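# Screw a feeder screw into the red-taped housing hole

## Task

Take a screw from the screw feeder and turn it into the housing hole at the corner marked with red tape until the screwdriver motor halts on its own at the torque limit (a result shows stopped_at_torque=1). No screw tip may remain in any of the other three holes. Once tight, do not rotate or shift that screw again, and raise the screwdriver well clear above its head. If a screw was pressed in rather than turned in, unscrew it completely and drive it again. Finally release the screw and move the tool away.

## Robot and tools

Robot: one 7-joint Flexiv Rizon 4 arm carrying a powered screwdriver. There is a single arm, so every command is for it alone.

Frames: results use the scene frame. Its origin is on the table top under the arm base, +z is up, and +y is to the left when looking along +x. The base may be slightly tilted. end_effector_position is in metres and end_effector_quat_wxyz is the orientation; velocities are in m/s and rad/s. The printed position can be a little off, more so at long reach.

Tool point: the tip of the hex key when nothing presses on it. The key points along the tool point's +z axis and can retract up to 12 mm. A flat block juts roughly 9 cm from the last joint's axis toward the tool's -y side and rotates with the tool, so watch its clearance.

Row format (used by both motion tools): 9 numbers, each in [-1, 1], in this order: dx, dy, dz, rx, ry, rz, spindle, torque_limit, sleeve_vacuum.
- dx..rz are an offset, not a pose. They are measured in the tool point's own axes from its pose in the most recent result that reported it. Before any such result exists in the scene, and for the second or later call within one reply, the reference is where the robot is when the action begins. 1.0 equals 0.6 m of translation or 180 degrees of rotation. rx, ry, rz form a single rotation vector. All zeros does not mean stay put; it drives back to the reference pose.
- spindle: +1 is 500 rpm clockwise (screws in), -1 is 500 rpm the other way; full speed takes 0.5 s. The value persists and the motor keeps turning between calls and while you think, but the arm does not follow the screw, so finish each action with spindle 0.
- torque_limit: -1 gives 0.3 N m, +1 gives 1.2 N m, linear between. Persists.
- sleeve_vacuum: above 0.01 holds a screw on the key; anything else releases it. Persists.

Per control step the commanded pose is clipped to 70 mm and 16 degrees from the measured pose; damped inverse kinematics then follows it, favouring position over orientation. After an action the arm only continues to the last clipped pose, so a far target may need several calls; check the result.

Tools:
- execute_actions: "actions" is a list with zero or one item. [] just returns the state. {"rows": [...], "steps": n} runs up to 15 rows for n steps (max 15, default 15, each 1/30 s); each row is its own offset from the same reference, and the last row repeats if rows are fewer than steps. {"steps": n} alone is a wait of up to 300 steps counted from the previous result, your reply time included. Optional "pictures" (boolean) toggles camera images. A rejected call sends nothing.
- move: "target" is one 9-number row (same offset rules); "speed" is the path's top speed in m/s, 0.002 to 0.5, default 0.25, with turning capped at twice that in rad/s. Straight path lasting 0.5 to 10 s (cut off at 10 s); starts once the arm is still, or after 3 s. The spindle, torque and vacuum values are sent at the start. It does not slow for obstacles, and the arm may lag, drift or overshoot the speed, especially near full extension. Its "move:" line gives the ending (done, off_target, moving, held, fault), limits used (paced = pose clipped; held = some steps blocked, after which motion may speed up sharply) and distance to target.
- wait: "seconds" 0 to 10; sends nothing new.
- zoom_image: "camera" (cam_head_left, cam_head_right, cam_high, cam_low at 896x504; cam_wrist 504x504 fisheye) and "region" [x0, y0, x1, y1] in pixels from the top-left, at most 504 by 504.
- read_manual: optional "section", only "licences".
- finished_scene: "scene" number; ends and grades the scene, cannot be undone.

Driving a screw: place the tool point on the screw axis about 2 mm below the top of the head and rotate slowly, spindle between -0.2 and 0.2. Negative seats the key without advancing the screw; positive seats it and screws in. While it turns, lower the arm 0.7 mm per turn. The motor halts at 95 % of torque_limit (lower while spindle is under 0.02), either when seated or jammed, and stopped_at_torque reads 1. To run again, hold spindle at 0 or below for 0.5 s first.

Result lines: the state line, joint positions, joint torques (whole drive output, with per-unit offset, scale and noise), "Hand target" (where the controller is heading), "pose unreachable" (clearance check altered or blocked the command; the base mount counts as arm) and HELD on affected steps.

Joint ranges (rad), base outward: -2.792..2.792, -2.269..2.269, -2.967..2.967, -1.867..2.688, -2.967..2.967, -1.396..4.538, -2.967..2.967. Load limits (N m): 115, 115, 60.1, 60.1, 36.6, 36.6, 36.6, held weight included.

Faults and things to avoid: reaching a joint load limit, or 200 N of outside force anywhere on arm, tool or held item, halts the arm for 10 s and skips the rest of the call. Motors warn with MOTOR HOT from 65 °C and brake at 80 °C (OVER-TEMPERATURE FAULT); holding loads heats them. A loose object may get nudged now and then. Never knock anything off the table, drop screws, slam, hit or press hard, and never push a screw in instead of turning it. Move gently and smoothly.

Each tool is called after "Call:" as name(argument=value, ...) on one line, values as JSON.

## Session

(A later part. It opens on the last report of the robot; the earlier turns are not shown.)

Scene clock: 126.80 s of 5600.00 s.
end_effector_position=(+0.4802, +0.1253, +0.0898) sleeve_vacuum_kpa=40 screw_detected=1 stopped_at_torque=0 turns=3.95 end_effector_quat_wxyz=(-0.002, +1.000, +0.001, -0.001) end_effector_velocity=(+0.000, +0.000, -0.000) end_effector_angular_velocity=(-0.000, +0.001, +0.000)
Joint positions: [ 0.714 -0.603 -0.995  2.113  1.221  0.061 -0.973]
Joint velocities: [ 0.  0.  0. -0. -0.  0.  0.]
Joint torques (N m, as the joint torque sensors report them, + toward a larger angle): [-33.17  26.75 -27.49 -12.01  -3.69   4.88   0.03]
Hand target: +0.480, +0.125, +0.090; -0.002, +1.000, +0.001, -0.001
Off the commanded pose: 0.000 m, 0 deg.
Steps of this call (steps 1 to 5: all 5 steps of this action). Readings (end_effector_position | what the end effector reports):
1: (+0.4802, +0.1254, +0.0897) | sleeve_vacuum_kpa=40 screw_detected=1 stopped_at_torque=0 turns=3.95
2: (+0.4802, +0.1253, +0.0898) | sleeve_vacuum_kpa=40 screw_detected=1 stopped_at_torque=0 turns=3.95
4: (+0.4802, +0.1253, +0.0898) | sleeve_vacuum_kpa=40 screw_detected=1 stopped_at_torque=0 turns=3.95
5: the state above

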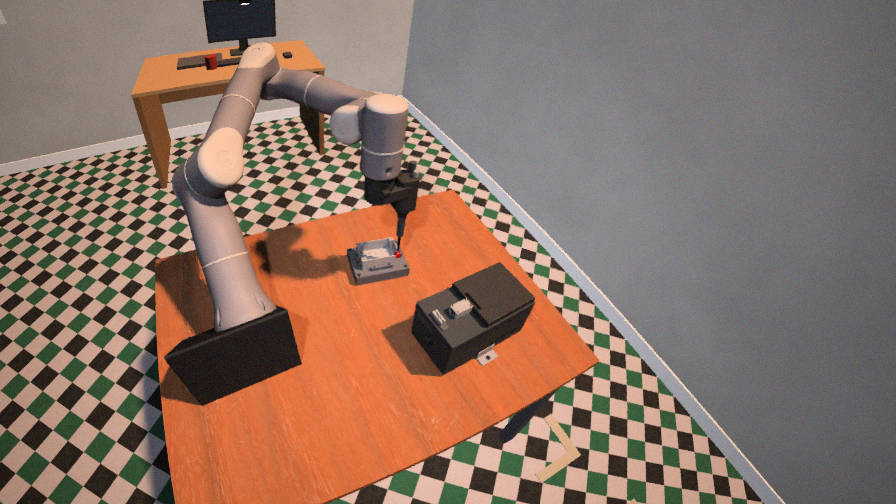

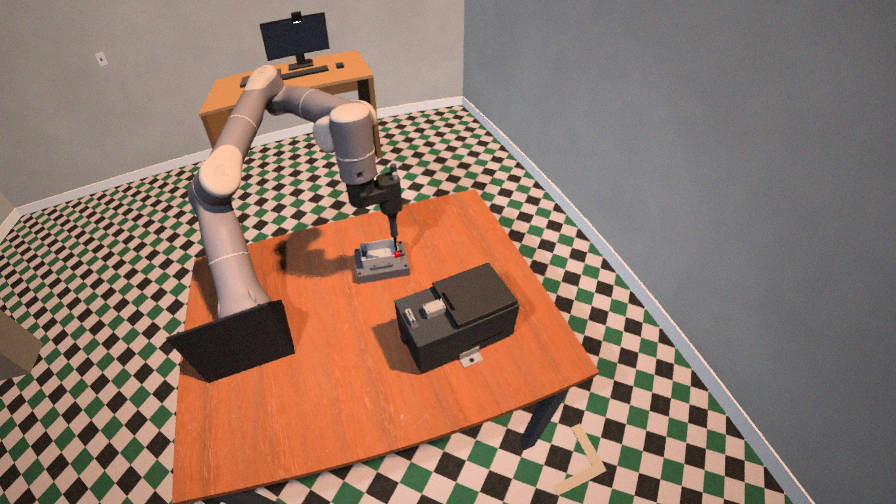

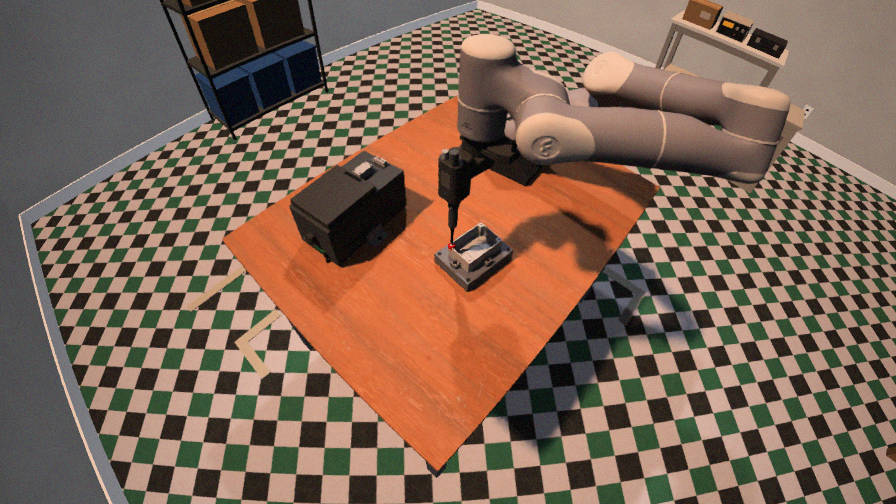

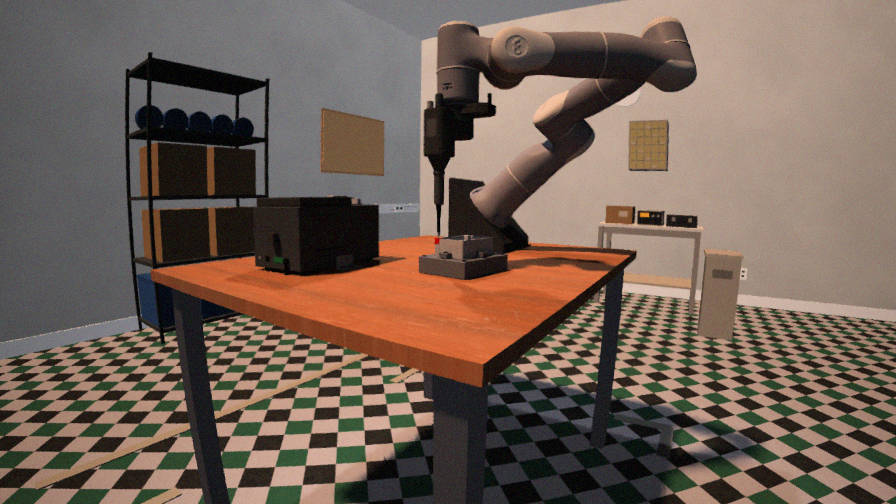

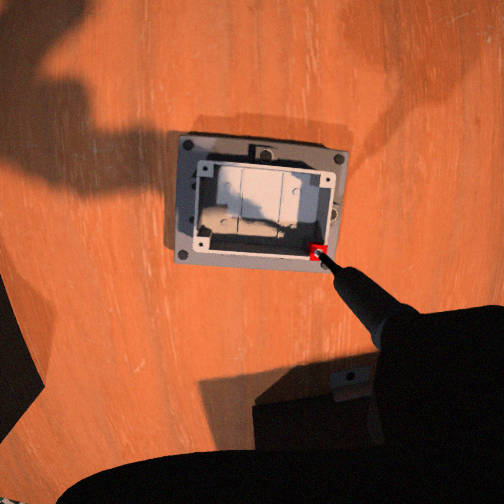

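Call:
move(target=[0,-0.0003,0.0175,0,0,0,0.3,0,1], speed=0.002)

Call:
execute_actions(actions=[{"steps":30}], pictures=false)

Call:
zoom_image(camera="cam_low", region=[425,220,455,250])

Scene clock: 139.23 s of 5600.00 s.
end_effector_position=(+0.4802, +0.1254, +0.0795) sleeve_vacuum_kpa=40 screw_detected=1 stopped_at_torque=0 turns=17.35 end_effector_quat_wxyz=(-0.002, +1.000, +0.001, -0.001) end_effector_velocity=(+0.000, +0.000, -0.000) end_effector_angular_velocity=(+0.000, -0.001, +0.004)
Joint positions: [ 0.725 -0.619 -0.989  2.116  1.245  0.068 -0.978]
Joint velocities: [ 0.    -0.001 -0.     0.     0.001 -0.    -0.004]
Joint torques (N m, as the joint torque sensors report them, + toward a larger angle): [-33.21  26.57 -26.86 -10.53  -3.1    5.39   0.51]
Hand target: +0.480, +0.126, +0.079; -0.002, +1.000, +0.001, -0.001
Off the commanded pose: 0.000 m, 0 deg.
After step 90, 3.97 s passed at rest.
move: done

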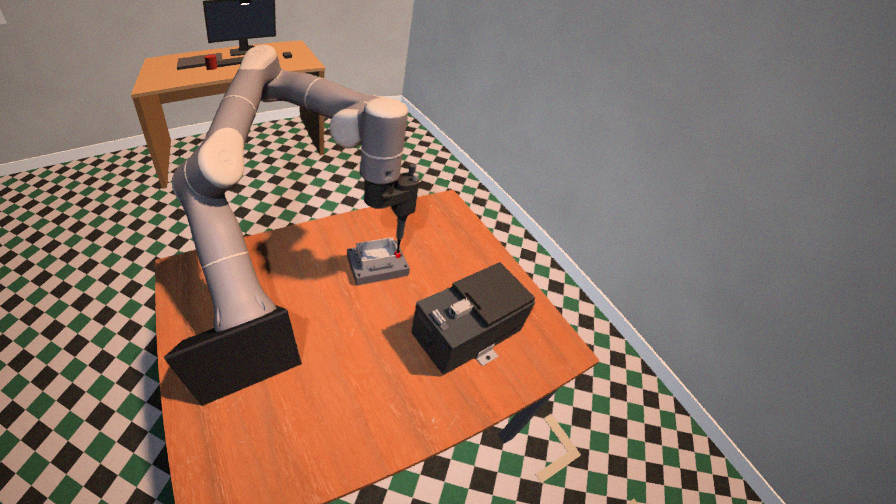

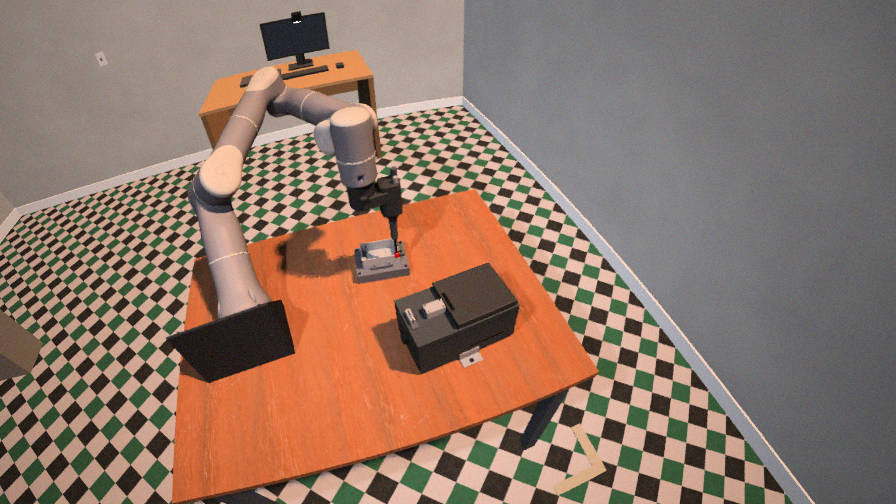

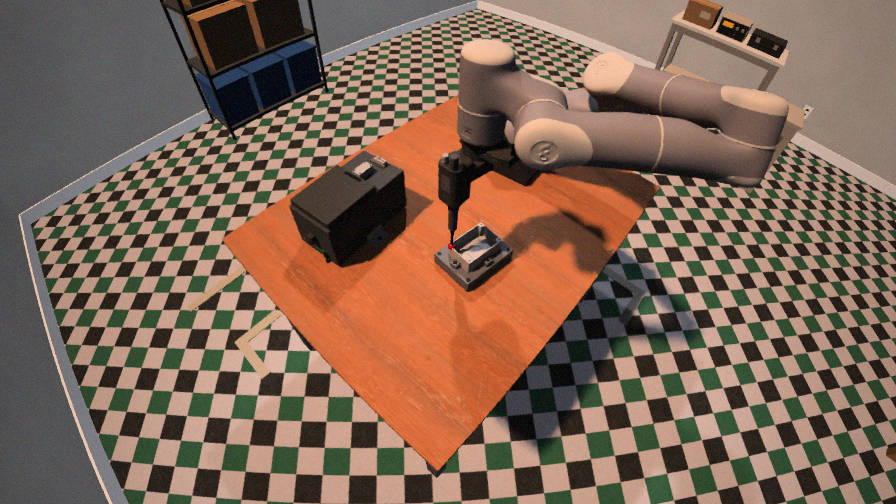

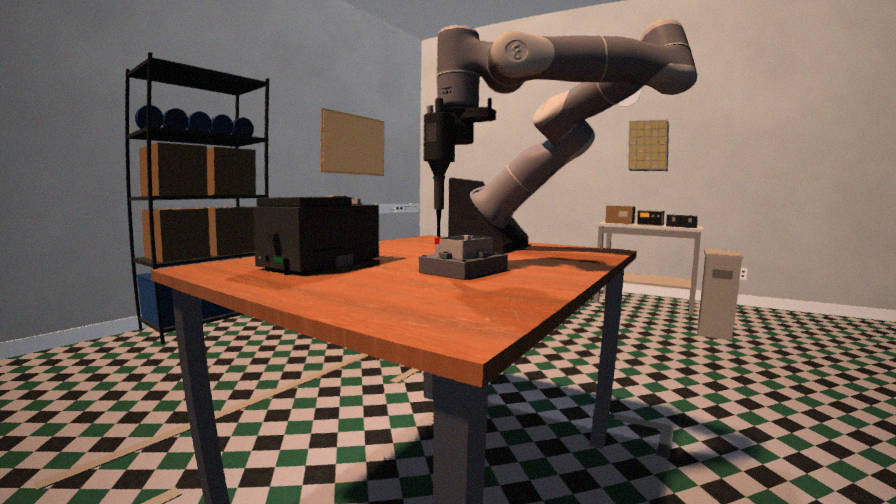

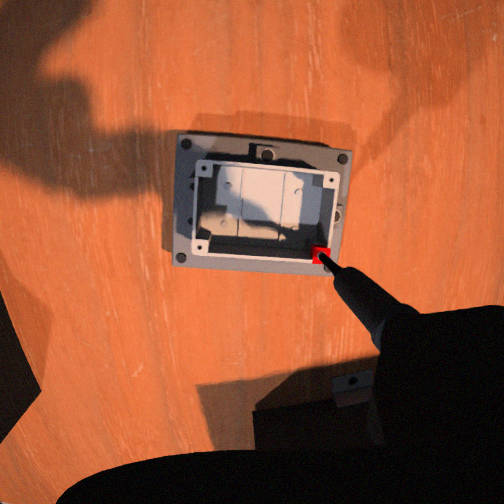

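Scene clock: 140.23 s of 5600.00 s.
end_effector_position=(+0.4802, +0.1254, +0.0795) sleeve_vacuum_kpa=40 screw_detected=1 stopped_at_torque=1 turns=17.35 end_effector_quat_wxyz=(-0.002, +1.000, +0.001, -0.001) end_effector_velocity=(+0.000, -0.000, +0.000) end_effector_angular_velocity=(+0.000, -0.000, -0.000)
Joint positions: [ 0.725 -0.619 -0.989  2.116  1.245  0.068 -0.978]
Joint velocities: [-0.  0. -0. -0. -0. -0.  0.]
Joint torques (N m, as the joint torque sensors report them, + toward a larger angle): [-32.18  26.02 -26.69 -10.88  -2.97   5.43   0.27]
Hand target: +0.480, +0.126, +0.079; -0.002, +1.000, +0.001, -0.001
Off the commanded pose: 0.000 m, 0 deg.
Steps of this call (steps 1 to 30: nothing new was sent). Readings (end_effector_position | what the end effector reports):
1: (+0.4802, +0.1254, +0.0795) | sleeve_vacuum_kpa=40 screw_detected=1 stopped_at_torque=1 turns=17.35
2: (+0.4802, +0.1254, +0.0795) | sleeve_vacuum_kpa=40 screw_detected=1 stopped_at_torque=1 turns=17.35
4: (+0.4802, +0.1254, +0.0795) | sleeve_vacuum_kpa=40 screw_detected=1 stopped_at_torque=1 turns=17.35
8: (+0.4802, +0.1254, +0.0795) | sleeve_vacuum_kpa=40 screw_detected=1 stopped_at_torque=1 turns=17.35
30: the state above

Region (425, 220, 455, 250) of cam_low's 896x504 image, scaled by 16.800, with more detail than that image has.

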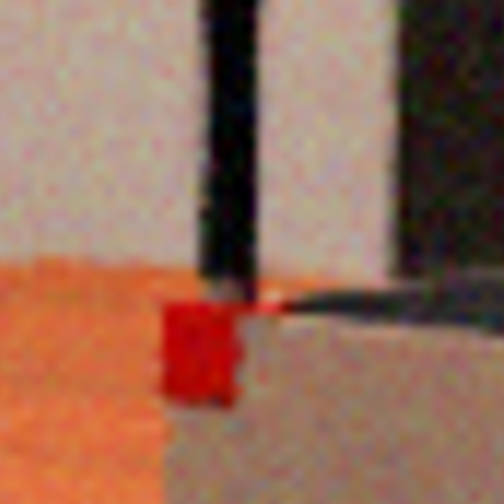

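Call:
execute_actions(actions=[{"rows":[[0,0,0,0,0,0,0,0,0]],"steps":10}], pictures=false)

Call:
move(target=[0,0,-0.25,0,0,0,0,0,0], speed=0.08)

Call:
finished_scene(scene=1)

Scene clock: 146.60 s of 5600.00 s.
end_effector_position=(+0.4802, +0.1253, +0.0797) sleeve_vacuum_kpa=0 screw_detected=0 stopped_at_torque=1 turns=17.35 end_effector_quat_wxyz=(-0.001, +1.000, +0.001, -0.001) end_effector_velocity=(+0.000, +0.000, -0.000) end_effector_angular_velocity=(+0.000, -0.001, -0.001)
Joint positions: [ 0.725 -0.619 -0.989  2.116  1.244  0.068 -0.978]
Joint velocities: [ 0.    -0.     0.    -0.     0.001  0.     0.001]
Joint torques (N m, as the joint torque sensors report them, + toward a larger angle): [-32.66  26.42 -27.45 -11.23  -3.48   5.09   0.16]
Hand target: +0.480, +0.125, +0.080; -0.002, +1.000, +0.001, -0.001
Off the commanded pose: 0.000 m, 0 deg.
Steps of this call (steps 1 to 90: nothing new was sent; then 3.03 s passed at rest; steps 91 to 100: all 10 steps of this action). Readings (end_effector_position | what the end effector reports):
91: (+0.4802, +0.1254, +0.0795) | sleeve_vacuum_kpa=0 screw_detected=0 stopped_at_torque=1 turns=17.35
92: (+0.4802, +0.1253, +0.0796) | sleeve_vacuum_kpa=0 screw_detected=0 stopped_at_torque=1 turns=17.35
94: (+0.4802, +0.1253, +0.0797) | sleeve_vacuum_kpa=0 screw_detected=0 stopped_at_torque=1 turns=17.35
98: (+0.4802, +0.1253, +0.0797) | sleeve_vacuum_kpa=0 screw_detected=0 stopped_at_torque=1 turns=17.35
100: the state above

Scene clock: 148.97 s of 5600.00 s.
end_effector_position=(+0.4801, +0.1250, +0.2301) sleeve_vacuum_kpa=0 screw_detected=0 stopped_at_torque=1 turns=17.35 end_effector_quat_wxyz=(-0.001, +1.000, +0.001, -0.001) end_effector_velocity=(-0.000, +0.000, -0.000) end_effector_angular_velocity=(+0.000, +0.000, +0.000)
Joint positions: [ 0.599 -0.46  -1.131  1.994  0.977 -0.121 -0.913]
Joint velocities: [ 0.  0.  0.  0. -0. -0. -0.]
Joint torques (N m, as the joint torque sensors report them, + toward a larger angle): [-32.35  25.9  -26.91 -19.59  -3.83   4.98   0.27]
Hand target: +0.480, +0.125, +0.230; -0.001, +1.000, +0.000, -0.001
Off the commanded pose: 0.001 m, 0 deg.
move: done

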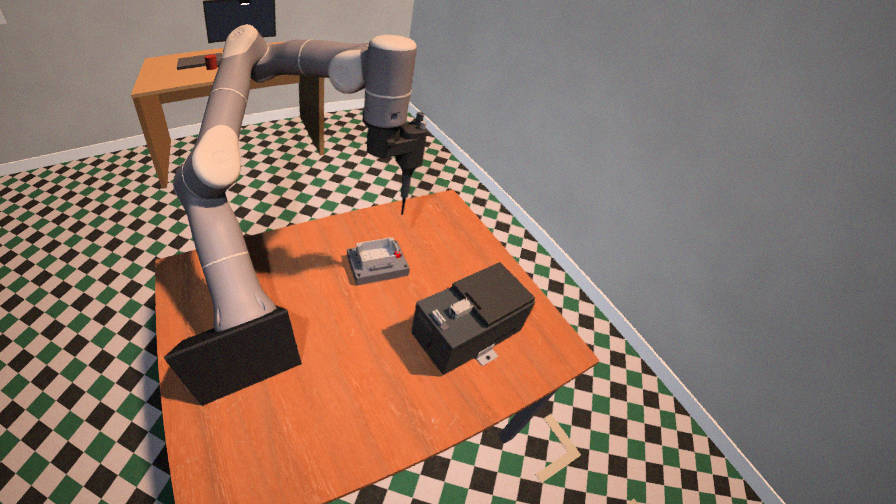

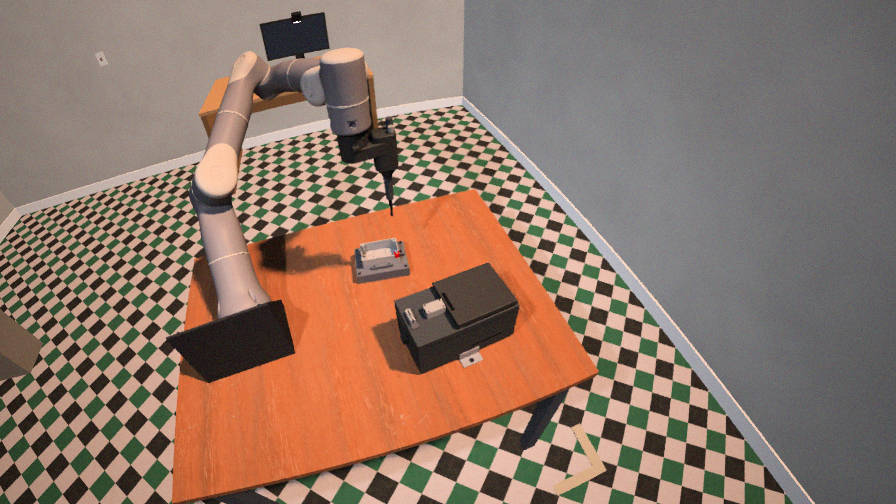

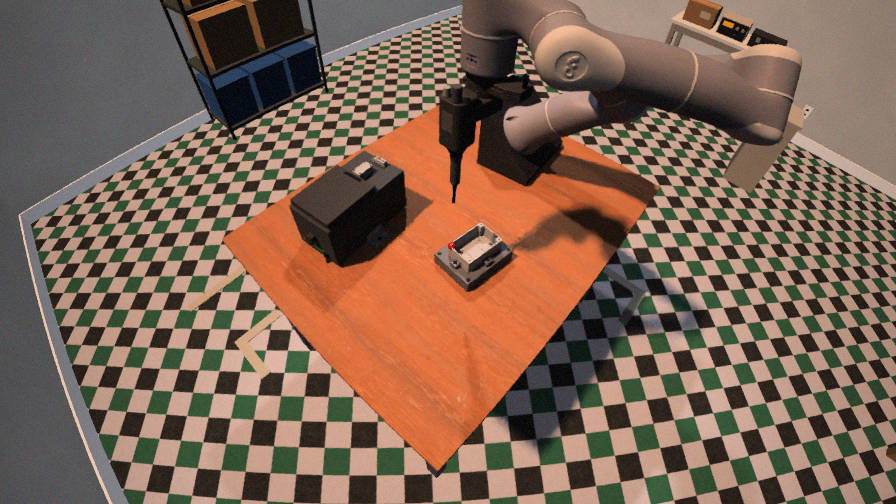

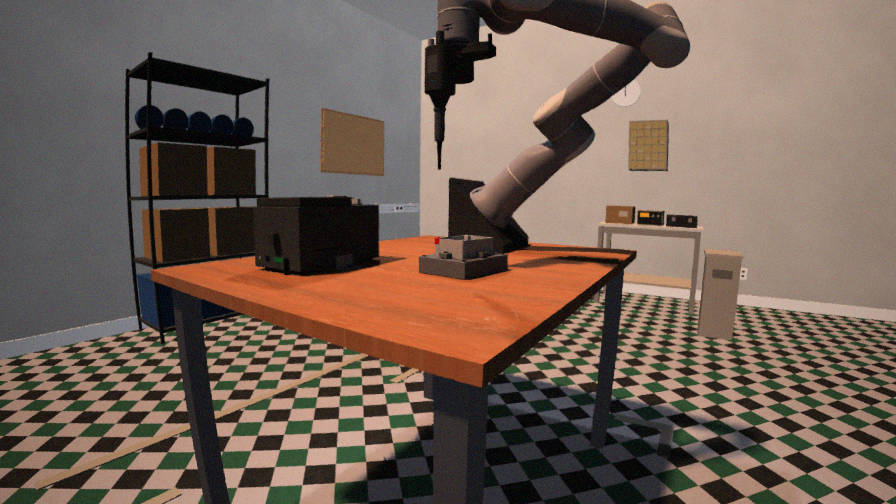

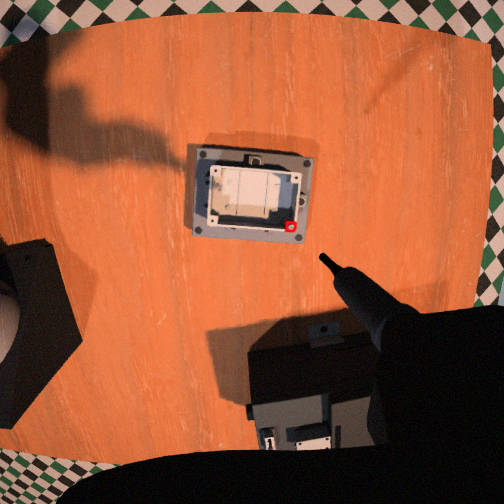

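The scene is finished: the task was done.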